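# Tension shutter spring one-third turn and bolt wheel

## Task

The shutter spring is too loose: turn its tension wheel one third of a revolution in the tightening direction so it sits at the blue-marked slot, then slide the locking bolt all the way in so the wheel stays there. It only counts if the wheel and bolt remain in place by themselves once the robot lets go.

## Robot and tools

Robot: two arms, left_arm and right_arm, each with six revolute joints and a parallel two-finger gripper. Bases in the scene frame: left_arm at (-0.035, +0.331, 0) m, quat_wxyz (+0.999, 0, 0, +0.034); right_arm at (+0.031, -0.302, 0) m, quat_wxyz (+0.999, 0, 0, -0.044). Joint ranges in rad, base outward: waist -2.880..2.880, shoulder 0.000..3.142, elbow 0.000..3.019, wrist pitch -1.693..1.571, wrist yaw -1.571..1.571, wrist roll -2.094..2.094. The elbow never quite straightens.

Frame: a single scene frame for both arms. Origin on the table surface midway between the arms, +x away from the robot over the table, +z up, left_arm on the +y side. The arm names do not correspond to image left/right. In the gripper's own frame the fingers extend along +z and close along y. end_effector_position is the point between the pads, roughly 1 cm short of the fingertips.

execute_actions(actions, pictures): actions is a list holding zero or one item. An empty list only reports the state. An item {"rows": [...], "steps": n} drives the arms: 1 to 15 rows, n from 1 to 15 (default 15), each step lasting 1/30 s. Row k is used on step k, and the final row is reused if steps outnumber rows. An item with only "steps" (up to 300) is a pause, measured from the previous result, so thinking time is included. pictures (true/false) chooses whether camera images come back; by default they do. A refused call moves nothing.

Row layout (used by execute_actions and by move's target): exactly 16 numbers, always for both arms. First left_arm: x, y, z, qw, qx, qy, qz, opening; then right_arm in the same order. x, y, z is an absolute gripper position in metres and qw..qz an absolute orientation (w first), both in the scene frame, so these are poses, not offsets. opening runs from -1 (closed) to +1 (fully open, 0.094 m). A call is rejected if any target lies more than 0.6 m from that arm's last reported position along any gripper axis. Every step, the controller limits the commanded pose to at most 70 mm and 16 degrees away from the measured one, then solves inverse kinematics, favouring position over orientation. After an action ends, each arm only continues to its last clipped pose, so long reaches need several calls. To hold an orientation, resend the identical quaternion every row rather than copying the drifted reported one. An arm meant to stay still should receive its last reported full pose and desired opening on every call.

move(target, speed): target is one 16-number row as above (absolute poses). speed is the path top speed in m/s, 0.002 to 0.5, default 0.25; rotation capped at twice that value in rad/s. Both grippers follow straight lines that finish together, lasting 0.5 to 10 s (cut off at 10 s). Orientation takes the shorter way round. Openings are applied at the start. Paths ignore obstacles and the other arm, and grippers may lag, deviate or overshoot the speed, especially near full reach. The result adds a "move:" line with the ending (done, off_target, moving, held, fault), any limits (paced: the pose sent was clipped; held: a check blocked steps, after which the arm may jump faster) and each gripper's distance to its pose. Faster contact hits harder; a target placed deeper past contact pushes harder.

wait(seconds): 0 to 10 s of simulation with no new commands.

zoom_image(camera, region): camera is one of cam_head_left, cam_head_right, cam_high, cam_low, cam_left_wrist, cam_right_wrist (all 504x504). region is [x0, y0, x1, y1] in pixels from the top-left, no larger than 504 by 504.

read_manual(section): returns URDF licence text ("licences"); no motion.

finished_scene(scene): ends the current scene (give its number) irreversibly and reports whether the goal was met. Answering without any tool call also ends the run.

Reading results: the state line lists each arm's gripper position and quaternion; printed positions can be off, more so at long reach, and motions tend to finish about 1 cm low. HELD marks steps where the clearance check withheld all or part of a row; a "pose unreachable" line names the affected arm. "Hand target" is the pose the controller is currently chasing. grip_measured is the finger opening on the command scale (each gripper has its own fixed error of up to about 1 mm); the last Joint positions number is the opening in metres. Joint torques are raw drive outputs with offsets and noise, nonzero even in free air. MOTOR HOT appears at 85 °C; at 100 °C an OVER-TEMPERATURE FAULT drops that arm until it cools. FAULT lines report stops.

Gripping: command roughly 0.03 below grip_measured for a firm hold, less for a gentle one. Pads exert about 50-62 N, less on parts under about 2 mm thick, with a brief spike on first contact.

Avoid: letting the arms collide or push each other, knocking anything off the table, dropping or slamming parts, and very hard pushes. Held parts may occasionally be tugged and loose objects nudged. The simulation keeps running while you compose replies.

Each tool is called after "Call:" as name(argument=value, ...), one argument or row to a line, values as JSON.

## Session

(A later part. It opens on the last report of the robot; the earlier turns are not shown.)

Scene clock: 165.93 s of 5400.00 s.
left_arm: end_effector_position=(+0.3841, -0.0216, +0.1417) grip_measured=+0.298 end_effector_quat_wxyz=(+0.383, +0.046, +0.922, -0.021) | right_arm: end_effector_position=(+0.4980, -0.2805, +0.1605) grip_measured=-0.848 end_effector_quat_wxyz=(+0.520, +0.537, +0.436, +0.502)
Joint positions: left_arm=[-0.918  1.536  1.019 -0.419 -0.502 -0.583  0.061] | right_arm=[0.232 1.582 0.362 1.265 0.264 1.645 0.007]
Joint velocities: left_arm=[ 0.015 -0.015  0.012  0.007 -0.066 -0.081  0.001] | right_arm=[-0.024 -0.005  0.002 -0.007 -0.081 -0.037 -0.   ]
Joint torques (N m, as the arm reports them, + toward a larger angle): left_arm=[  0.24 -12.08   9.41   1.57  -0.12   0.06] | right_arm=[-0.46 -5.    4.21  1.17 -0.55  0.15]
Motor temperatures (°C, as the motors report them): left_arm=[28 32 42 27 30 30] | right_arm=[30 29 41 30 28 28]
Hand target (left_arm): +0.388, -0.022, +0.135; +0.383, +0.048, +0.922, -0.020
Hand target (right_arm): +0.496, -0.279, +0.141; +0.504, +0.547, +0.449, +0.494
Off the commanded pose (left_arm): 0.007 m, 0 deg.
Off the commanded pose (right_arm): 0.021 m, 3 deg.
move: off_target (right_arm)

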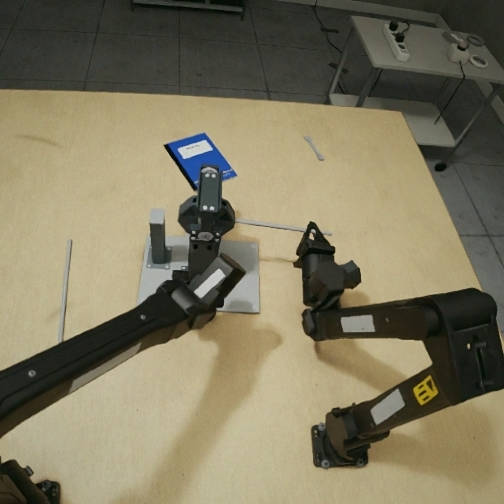

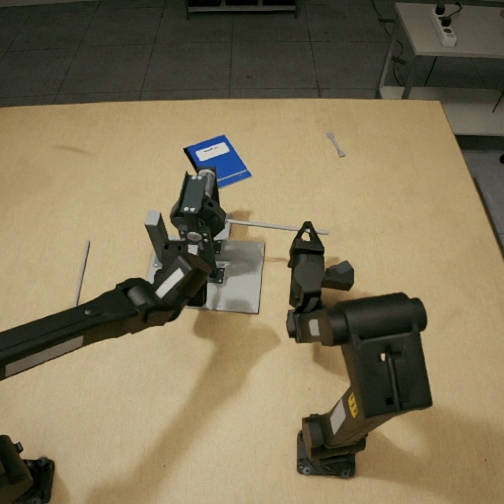

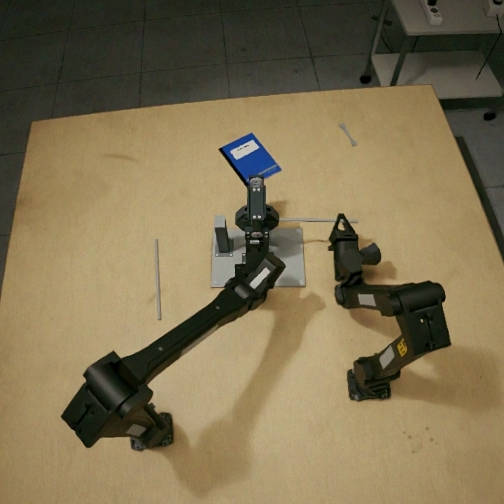

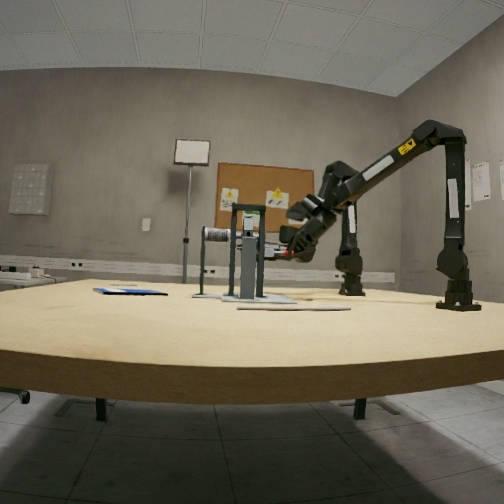

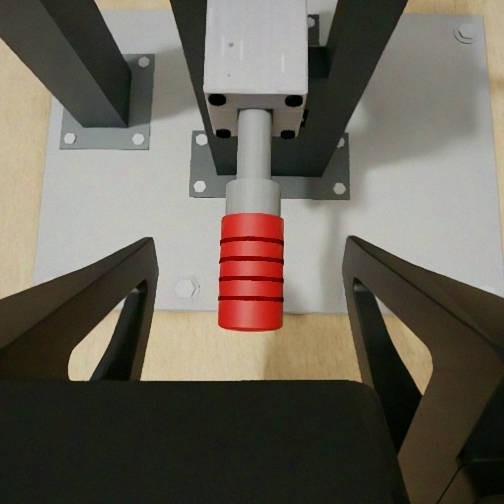

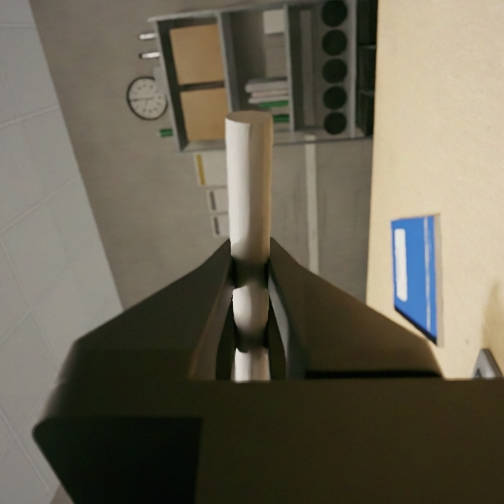

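Call:
execute_actions(
  actions=[
    {"rows":[[0.388,-0.022,0.14,0.383,0.048,0.924,-0.02,-0.72,0.497,-0.279,0.14,0.505,0.548,0.45,0.495,-0.92]]},
  ],
  pictures=false,
)

Call:
move(
  target=[0.425,-0.028,0.162,0.383,0.048,0.924,-0.02,-0.72,0.497,-0.279,0.14,0.505,0.548,0.45,0.495,-0.92],
  speed=0.04,
)

Scene clock: 170.97 s of 5400.00 s.
left_arm: end_effector_position=(+0.3839, -0.0219, +0.1415) grip_measured=-0.677 end_effector_quat_wxyz=(+0.382, +0.047, +0.923, -0.022) | right_arm: end_effector_position=(+0.4980, -0.2805, +0.1605) grip_measured=-0.848 end_effector_quat_wxyz=(+0.520, +0.537, +0.436, +0.502)
Joint positions: left_arm=[-0.918  1.536  1.019 -0.419 -0.499 -0.582  0.015] | right_arm=[0.232 1.582 0.362 1.265 0.264 1.645 0.007]
Joint velocities: left_arm=[ 0.005 -0.005  0.007 -0.002 -0.037  0.022  0.   ] | right_arm=[-0.005  0.005  0.002  0.002 -0.007  0.022  0.   ]
Joint torques (N m, as the arm reports them, + toward a larger angle): left_arm=[  0.87 -12.39   9.97   0.99  -0.15   0.03] | right_arm=[-0.54 -5.01  4.23  1.18 -0.54  0.16]
Motor temperatures (°C, as the motors report them): left_arm=[28 32 41 27 30 30] | right_arm=[30 29 40 30 28 28]
Hand target (left_arm): +0.388, -0.022, +0.140; +0.382, +0.048, +0.923, -0.020
Hand target (right_arm): +0.496, -0.279, +0.141; +0.504, +0.547, +0.449, +0.494
Off the commanded pose (left_arm): 0.004 m, 0 deg.
Off the commanded pose (right_arm): 0.021 m, 3 deg.
Steps of this call (steps 1 to 90: nothing new was sent; then 1.53 s passed at rest; steps 91 to 105: all 15 steps of this action). Readings (end_effector_position):
91: left_arm (+0.3840, -0.0216, +0.1417) | right_arm (+0.4980, -0.2805, +0.1605)
92: left_arm (+0.3840, -0.0217, +0.1416) | right_arm (+0.4980, -0.2805, +0.1605)
94: left_arm (+0.3839, -0.0218, +0.1416) | right_arm (+0.4980, -0.2805, +0.1605)
98: left_arm (+0.3839, -0.0219, +0.1415) | right_arm (+0.4980, -0.2805, +0.1605)
105: the state above

Scene clock: 172.67 s of 5400.00 s.
left_arm: end_effector_position=(+0.3976, -0.0227, +0.1426) grip_measured=-0.677 end_effector_quat_wxyz=(+0.368, +0.056, +0.928, -0.019) | right_arm: end_effector_position=(+0.4980, -0.2806, +0.1606) grip_measured=-0.848 end_effector_quat_wxyz=(+0.520, +0.537, +0.436, +0.502)
Joint positions: left_arm=[-0.89   1.561  1.065 -0.454 -0.464 -0.551  0.015] | right_arm=[0.232 1.582 0.362 1.266 0.264 1.645 0.007]
Joint velocities: left_arm=[-0.015  0.015  0.002 -0.012  0.125 -0.022 -0.   ] | right_arm=[-0.005 -0.005 -0.007  0.007 -0.081 -0.022  0.001]
Joint torques (N m, as the arm reports them, + toward a larger angle): left_arm=[  2.39 -11.91  15.44   0.49  -0.43   0.16] | right_arm=[-0.47 -4.91  4.19  1.16 -0.54  0.17]
Motor temperatures (°C, as the motors report them): left_arm=[28 32 42 27 30 30] | right_arm=[30 29 40 30 28 28]
Hand target (left_arm): +0.424, -0.027, +0.162; +0.383, +0.048, +0.922, -0.020
Hand target (right_arm): +0.496, -0.279, +0.141; +0.504, +0.547, +0.449, +0.494
Off the commanded pose (left_arm): 0.034 m, 2 deg.
Off the commanded pose (right_arm): 0.021 m, 3 deg.
move: off_target (left_arm, right_arm)

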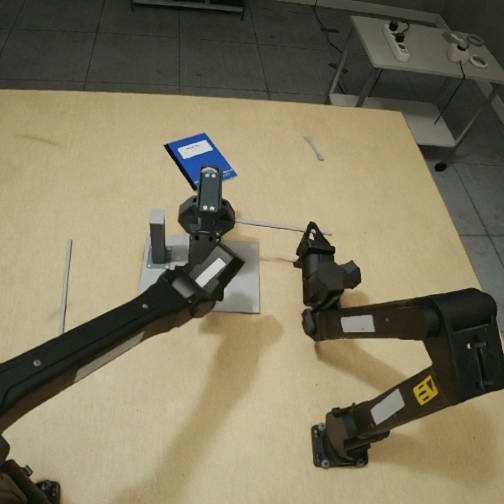

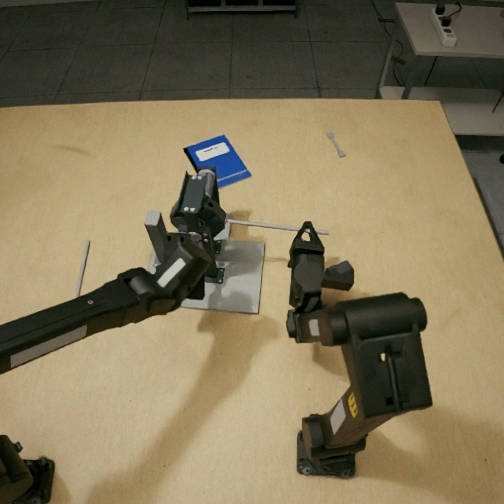

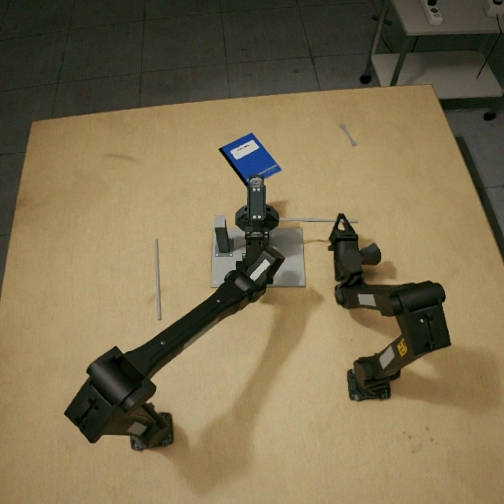

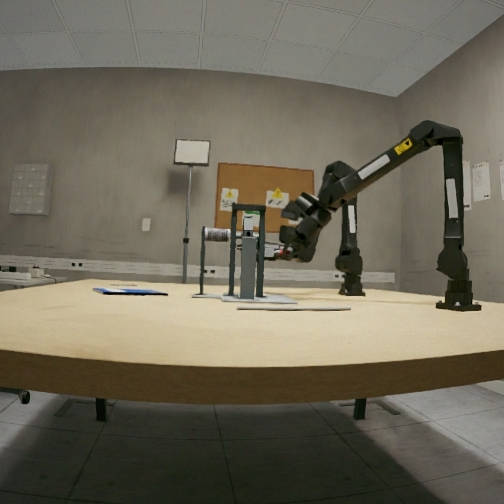

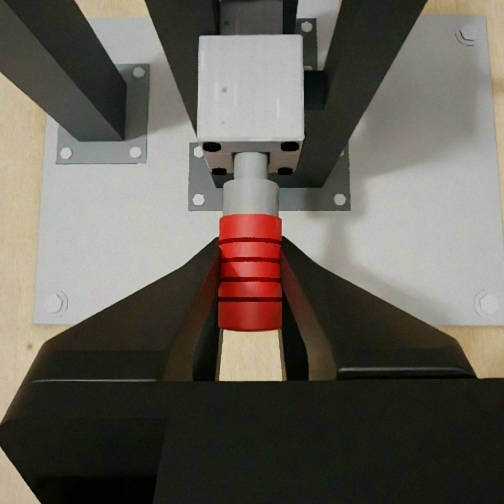

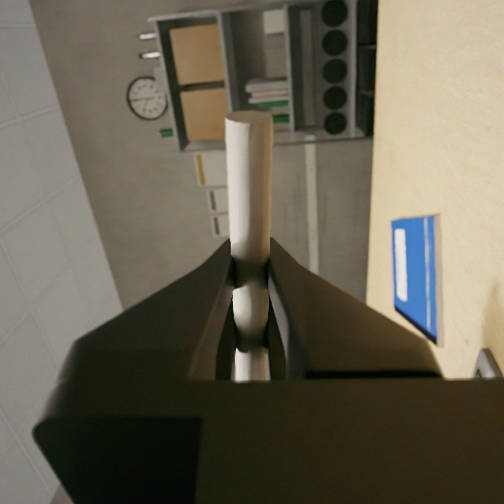

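Call:
execute_actions(
  actions=[
    {"rows":[[0.43,-0.028,0.162,0.383,0.048,0.924,-0.02,-0.72,0.497,-0.279,0.14,0.505,0.548,0.45,0.495,-0.92],[0.435,-0.029,0.162,0.383,0.048,0.924,-0.02,-0.72,0.497,-0.279,0.14,0.505,0.548,0.45,0.495,-0.92],[0.442,-0.03,0.162,0.383,0.048,0.924,-0.02,-0.72,0.497,-0.279,0.14,0.505,0.548,0.45,0.495,-0.92]]},
  ],
)

Scene clock: 174.97 s of 5400.00 s.
left_arm: end_effector_position=(+0.4064, -0.0236, +0.1419) grip_measured=-0.677 end_effector_quat_wxyz=(+0.363, +0.059, +0.930, -0.018) | right_arm: end_effector_position=(+0.4980, -0.2805, +0.1606) grip_measured=-0.848 end_effector_quat_wxyz=(+0.520, +0.536, +0.436, +0.502)
Joint positions: left_arm=[-0.876  1.579  1.089 -0.466 -0.449 -0.537  0.015] | right_arm=[0.232 1.582 0.362 1.266 0.264 1.645 0.007]
Joint velocities: left_arm=[-0.005 -0.005 -0.002  0.012 -0.007 -0.007  0.001] | right_arm=[ 0.005 -0.024  0.012 -0.002 -0.037 -0.051 -0.001]
Joint torques (N m, as the arm reports them, + toward a larger angle): left_arm=[  2.8  -11.39  16.38   1.02  -0.49   0.2 ] | right_arm=[-0.5  -5.15  4.24  1.14 -0.57  0.15]
Motor temperatures (°C, as the motors report them): left_arm=[28 32 43 27 30 30] | right_arm=[30 29 39 30 28 28]
Hand target (left_arm): +0.440, -0.028, +0.162; +0.383, +0.048, +0.922, -0.020
Hand target (right_arm): +0.496, -0.279, +0.141; +0.504, +0.547, +0.449, +0.494
Off the commanded pose (left_arm): 0.041 m, 3 deg.
Off the commanded pose (right_arm): 0.021 m, 3 deg.
Steps of this call (steps 1 to 54: nothing new was sent; steps 55 to 69: all 15 steps of this action). Readings (end_effector_position):
55: left_arm (+0.3978, -0.0229, +0.1427) | right_arm (+0.4980, -0.2805, +0.1606)
56: left_arm (+0.3986, -0.0229, +0.1426) | right_arm (+0.4980, -0.2805, +0.1606)
58: left_arm (+0.4033, -0.0234, +0.1426) | right_arm (+0.4980, -0.2805, +0.1606)
62: left_arm (+0.4064, -0.0237, +0.1419) | right_arm (+0.4980, -0.2805, +0.1606)
69: the state above

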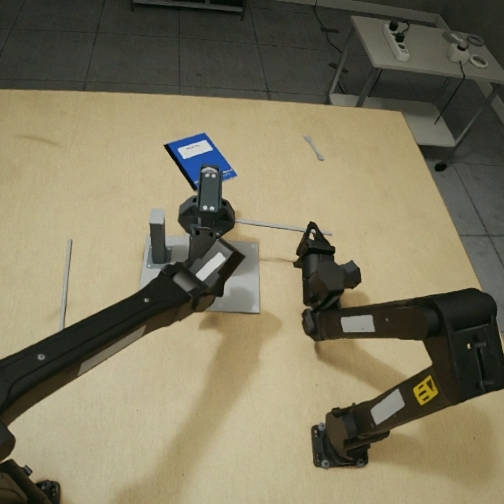

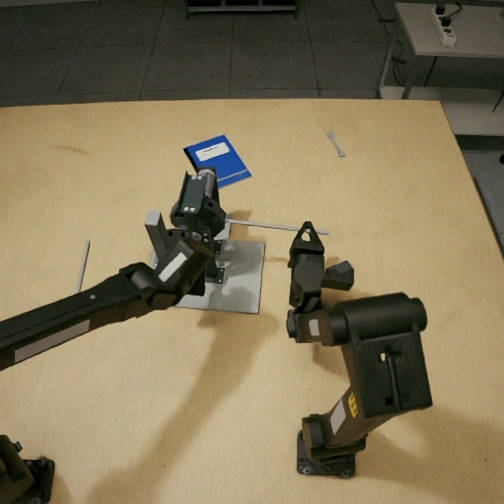

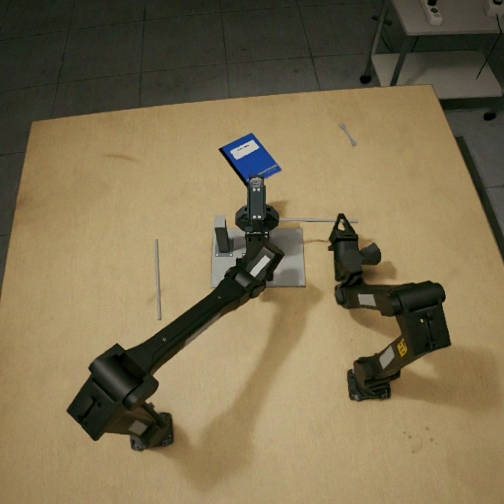

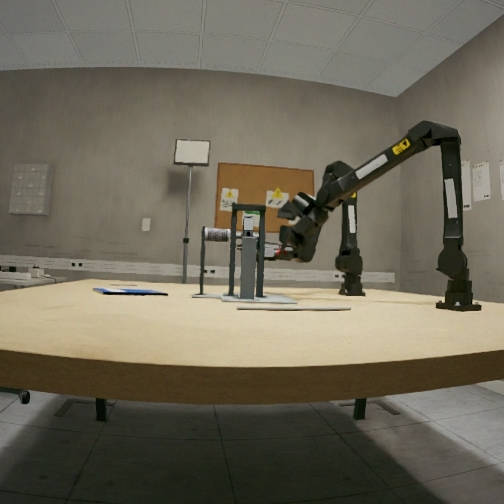

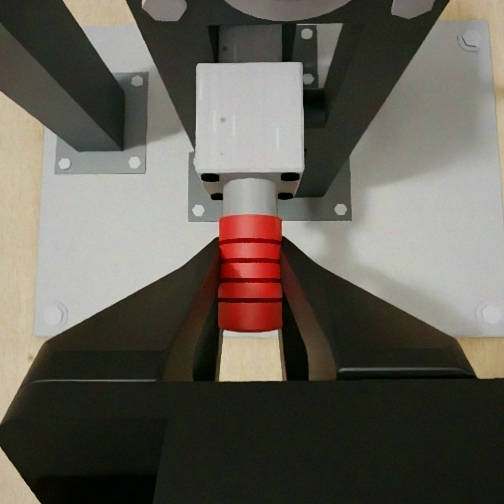

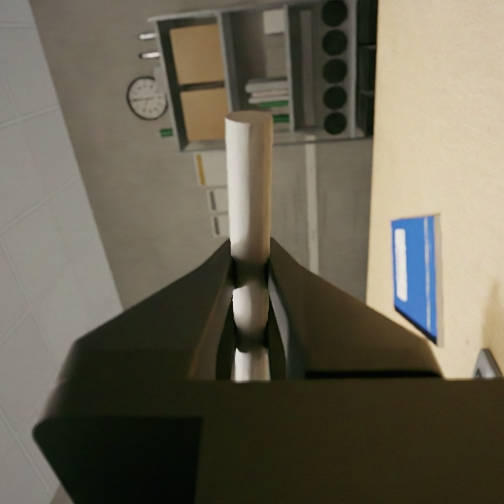

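Call:
move(
  target=[0.413,-0.024,0.146,0.365,0.058,0.93,-0.018,-0.72,0.5,-0.28,0.18,0.52,0.532,0.467,0.48,-0.92],
  speed=0.03,
)

Call:
move(
  target=[0.41,-0.024,0.146,0.365,0.058,0.93,-0.018,0.2,0.5,-0.28,0.18,0.52,0.532,0.467,0.48,-0.3],
)

Call:
move(
  target=[0.34,-0.015,0.2,0.365,0.058,0.93,-0.018,0.2,0.43,-0.275,0.18,0.52,0.532,0.467,0.48,0],
  speed=0.15,
)

Scene clock: 179.23 s of 5400.00 s.
left_arm: end_effector_position=(+0.4057, -0.0239, +0.1415) grip_measured=-0.677 end_effector_quat_wxyz=(+0.363, +0.059, +0.930, -0.018) | right_arm: end_effector_position=(+0.4946, -0.2807, +0.1730) grip_measured=-0.848 end_effector_quat_wxyz=(+0.518, +0.537, +0.464, +0.478)
Joint positions: left_arm=[-0.877  1.579  1.088 -0.466 -0.45  -0.539  0.015] | right_arm=[0.23  1.458 0.362 1.089 0.255 1.605 0.007]
Joint velocities: left_arm=[ 0.005 -0.005 -0.002 -0.002  0.037  0.081  0.001] | right_arm=[-0.015  0.005 -0.007 -0.002 -0.051 -0.022 -0.001]
Joint torques (N m, as the arm reports them, + toward a larger angle): left_arm=[  1.15 -13.52  11.09   0.6   -0.1    0.05] | right_arm=[-0.77 -7.99  7.7   0.7  -0.55 -0.04]
Motor temperatures (°C, as the motors report them): left_arm=[28 32 44 27 30 30] | right_arm=[30 30 39 30 28 28]
Hand target (left_arm): +0.413, -0.024, +0.146; +0.365, +0.058, +0.929, -0.018
Hand target (right_arm): +0.500, -0.280, +0.179; +0.519, +0.531, +0.467, +0.480
Off the commanded pose (left_arm): 0.009 m, 0 deg.
Off the commanded pose (right_arm): 0.009 m, 1 deg.
move: done

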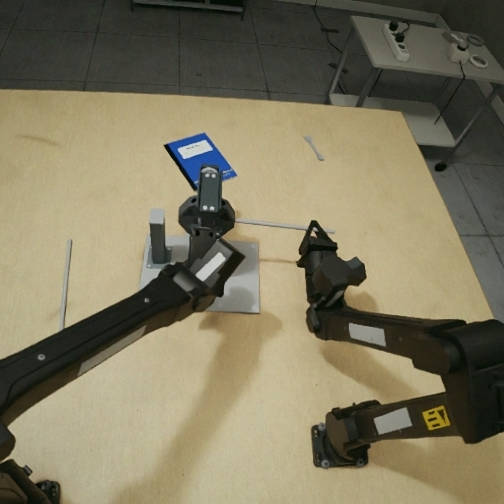

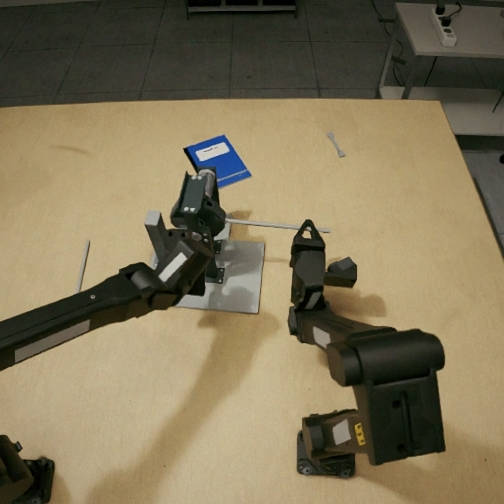

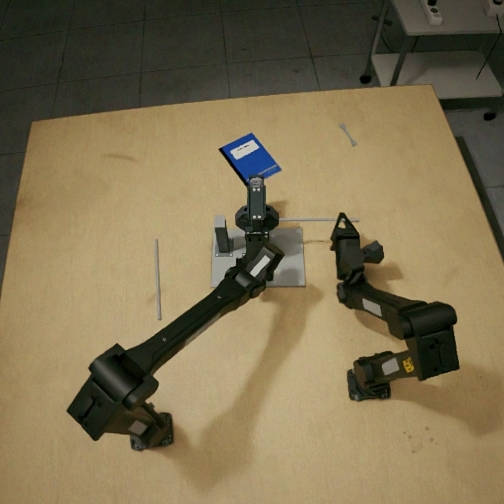

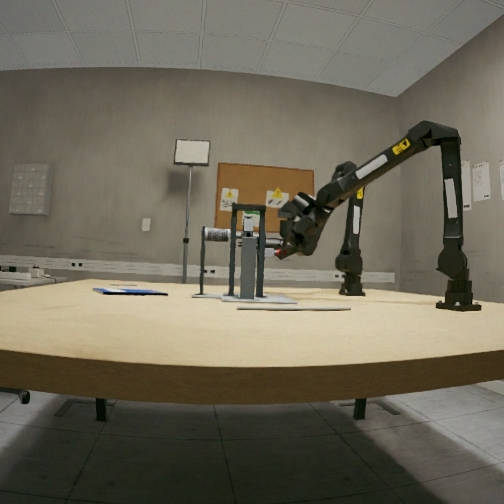

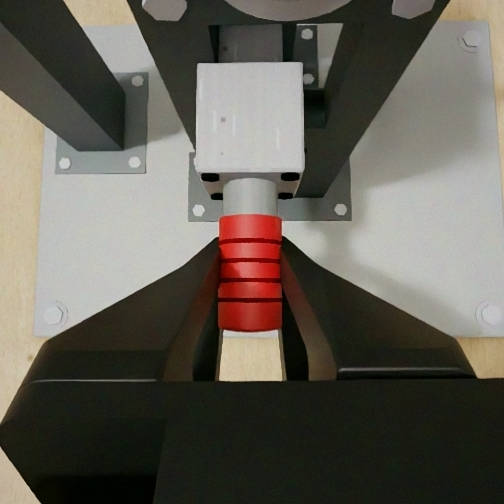

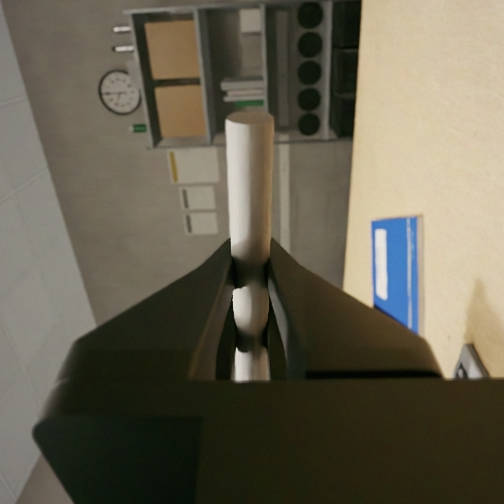

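Scene clock: 179.93 s of 5400.00 s.
left_arm: end_effector_position=(+0.4056, -0.0238, +0.1414) grip_measured=+0.198 end_effector_quat_wxyz=(+0.363, +0.059, +0.930, -0.018) | right_arm: end_effector_position=(+0.4946, -0.2792, +0.1728) grip_measured=-0.303 end_effector_quat_wxyz=(+0.516, +0.535, +0.467, +0.480)
Joint positions: left_arm=[-0.877  1.579  1.088 -0.466 -0.45  -0.539  0.056] | right_arm=[0.23  1.456 0.362 1.086 0.246 1.605 0.033]
Joint velocities: left_arm=[ 0.005 -0.015 -0.007  0.007 -0.007 -0.007  0.   ] | right_arm=[-0.005  0.005 -0.017 -0.007  0.051  0.022 -0.   ]
Joint torques (N m, as the arm reports them, + toward a larger angle): left_arm=[  0.88 -13.96  10.71   0.57  -0.18   0.01] | right_arm=[-0.92 -7.82  7.64  0.57 -0.2  -0.05]
Motor temperatures (°C, as the motors report them): left_arm=[28 32 43 27 30 30] | right_arm=[30 30 39 30 28 28]
Hand target (left_arm): +0.410, -0.024, +0.146; +0.365, +0.058, +0.929, -0.018
Hand target (right_arm): +0.500, -0.280, +0.180; +0.520, +0.532, +0.466, +0.480
Off the commanded pose (left_arm): 0.006 m, 0 deg.
Off the commanded pose (right_arm): 0.009 m, 1 deg.
move: done

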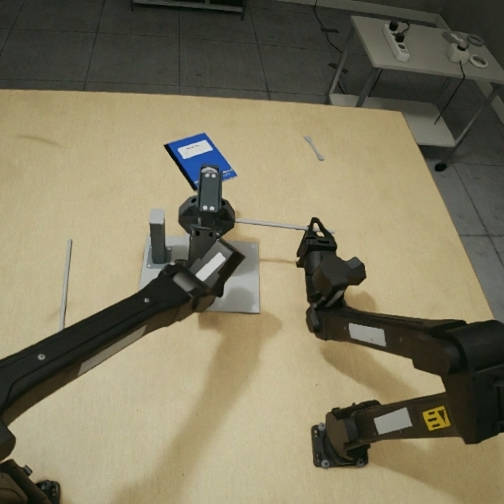

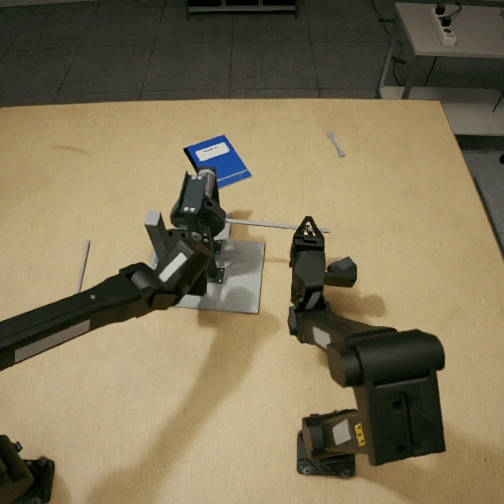

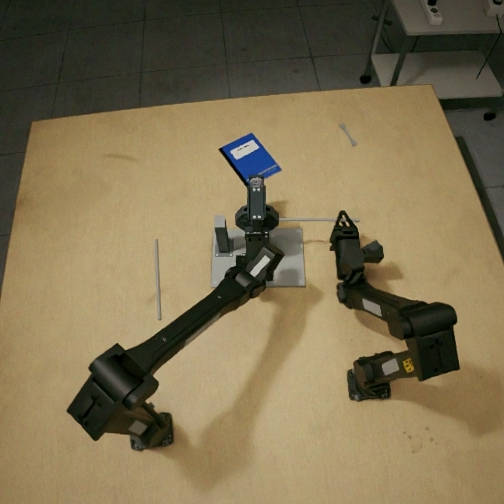

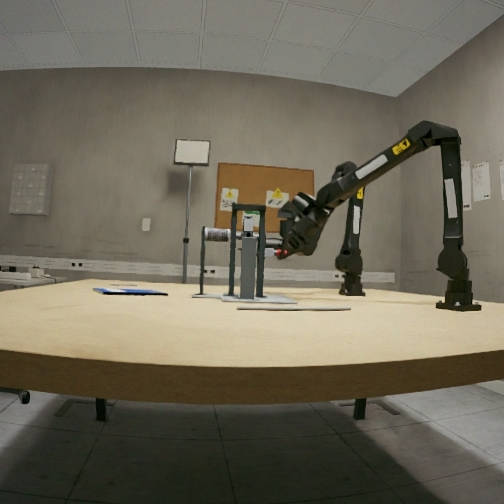

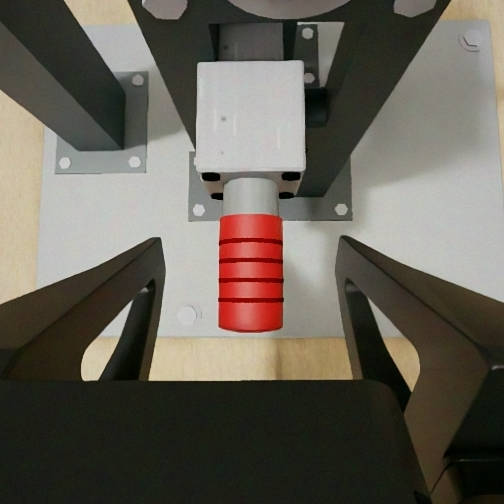

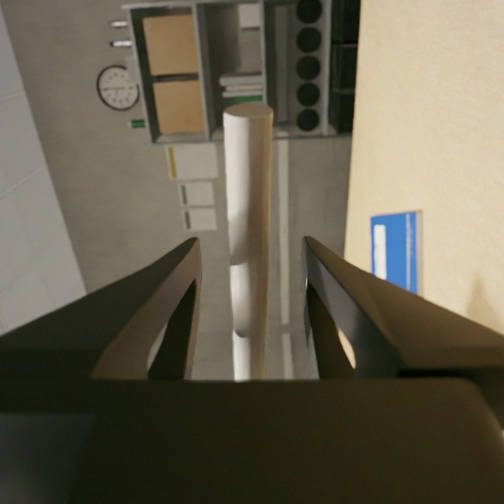

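Scene clock: 180.93 s of 5400.00 s.
left_arm: end_effector_position=(+0.3423, -0.0164, +0.1978) grip_measured=+0.198 end_effector_quat_wxyz=(+0.364, +0.062, +0.929, -0.018) | right_arm: end_effector_position=(+0.4298, -0.2793, +0.1831) grip_measured=-0.003 end_effector_quat_wxyz=(+0.522, +0.533, +0.458, +0.484)
Joint positions: left_arm=[-0.973  1.402  1.057 -0.65  -0.503 -0.62   0.056] | right_arm=[0.275 1.252 0.201 1.065 0.3   1.605 0.047]
Joint velocities: left_arm=[-0.005  0.015 -0.017  0.017  0.095 -0.037  0.   ] | right_arm=[-0.015 -0.015 -0.012 -0.012 -0.066 -0.022  0.   ]
Joint torques (N m, as the arm reports them, + toward a larger angle): left_arm=[  0.17 -12.32  10.05   0.3   -0.36  -0.12] | right_arm=[ 0.71 -4.24  6.78  0.78  0.07 -0.07]
Motor temperatures (°C, as the motors report them): left_arm=[28 32 43 27 30 30] | right_arm=[30 30 39 30 28 28]
Hand target (left_arm): +0.340, -0.015, +0.201; +0.364, +0.058, +0.929, -0.018
Hand target (right_arm): +0.430, -0.275, +0.181; +0.520, +0.531, +0.467, +0.479
Off the commanded pose (left_arm): 0.003 m, 0 deg.
Off the commanded pose (right_arm): 0.005 m, 1 deg.
move: done

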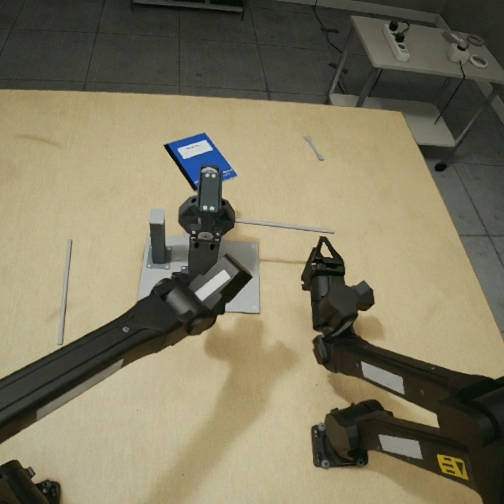

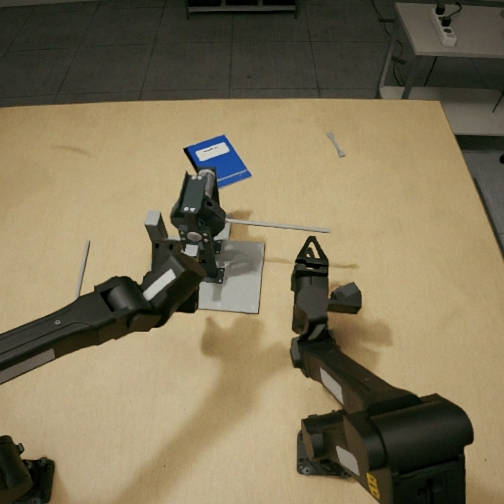

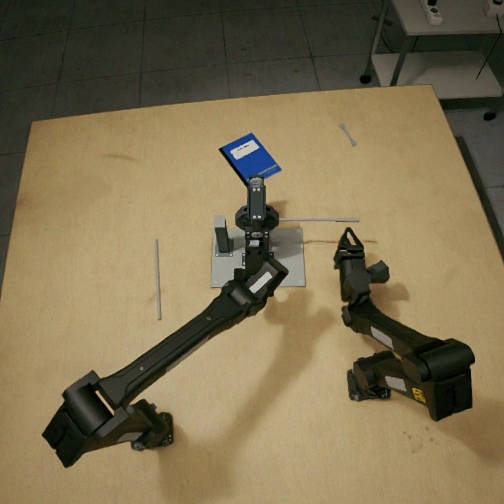

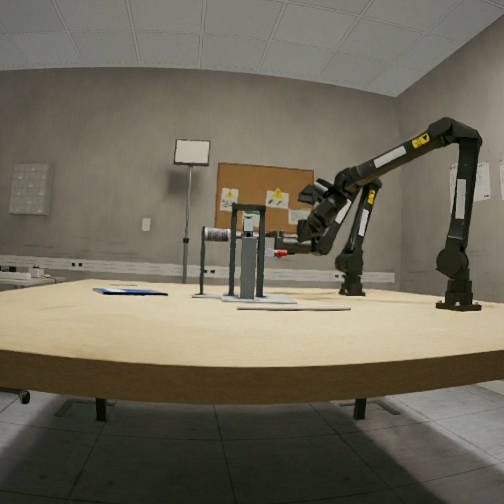

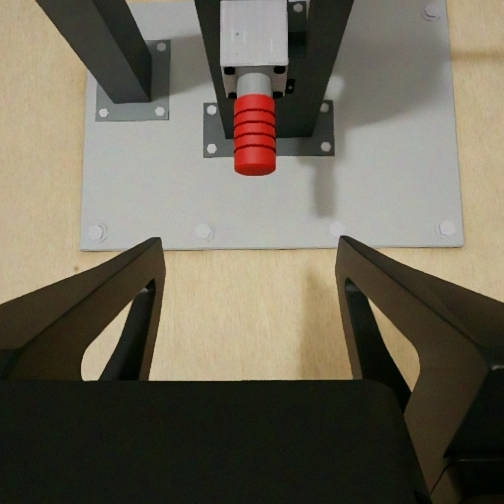

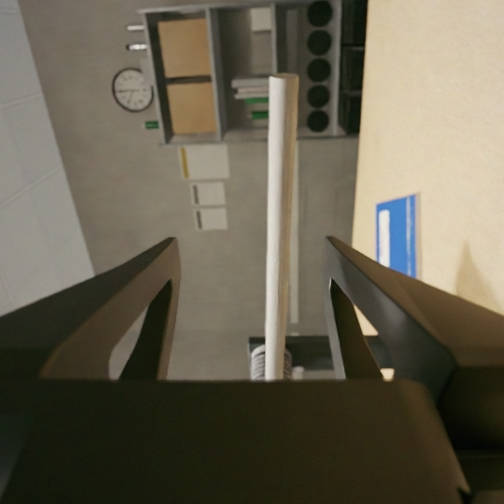

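Call:
finished_scene(
  scene=1,
)

The scene is finished: the task was done.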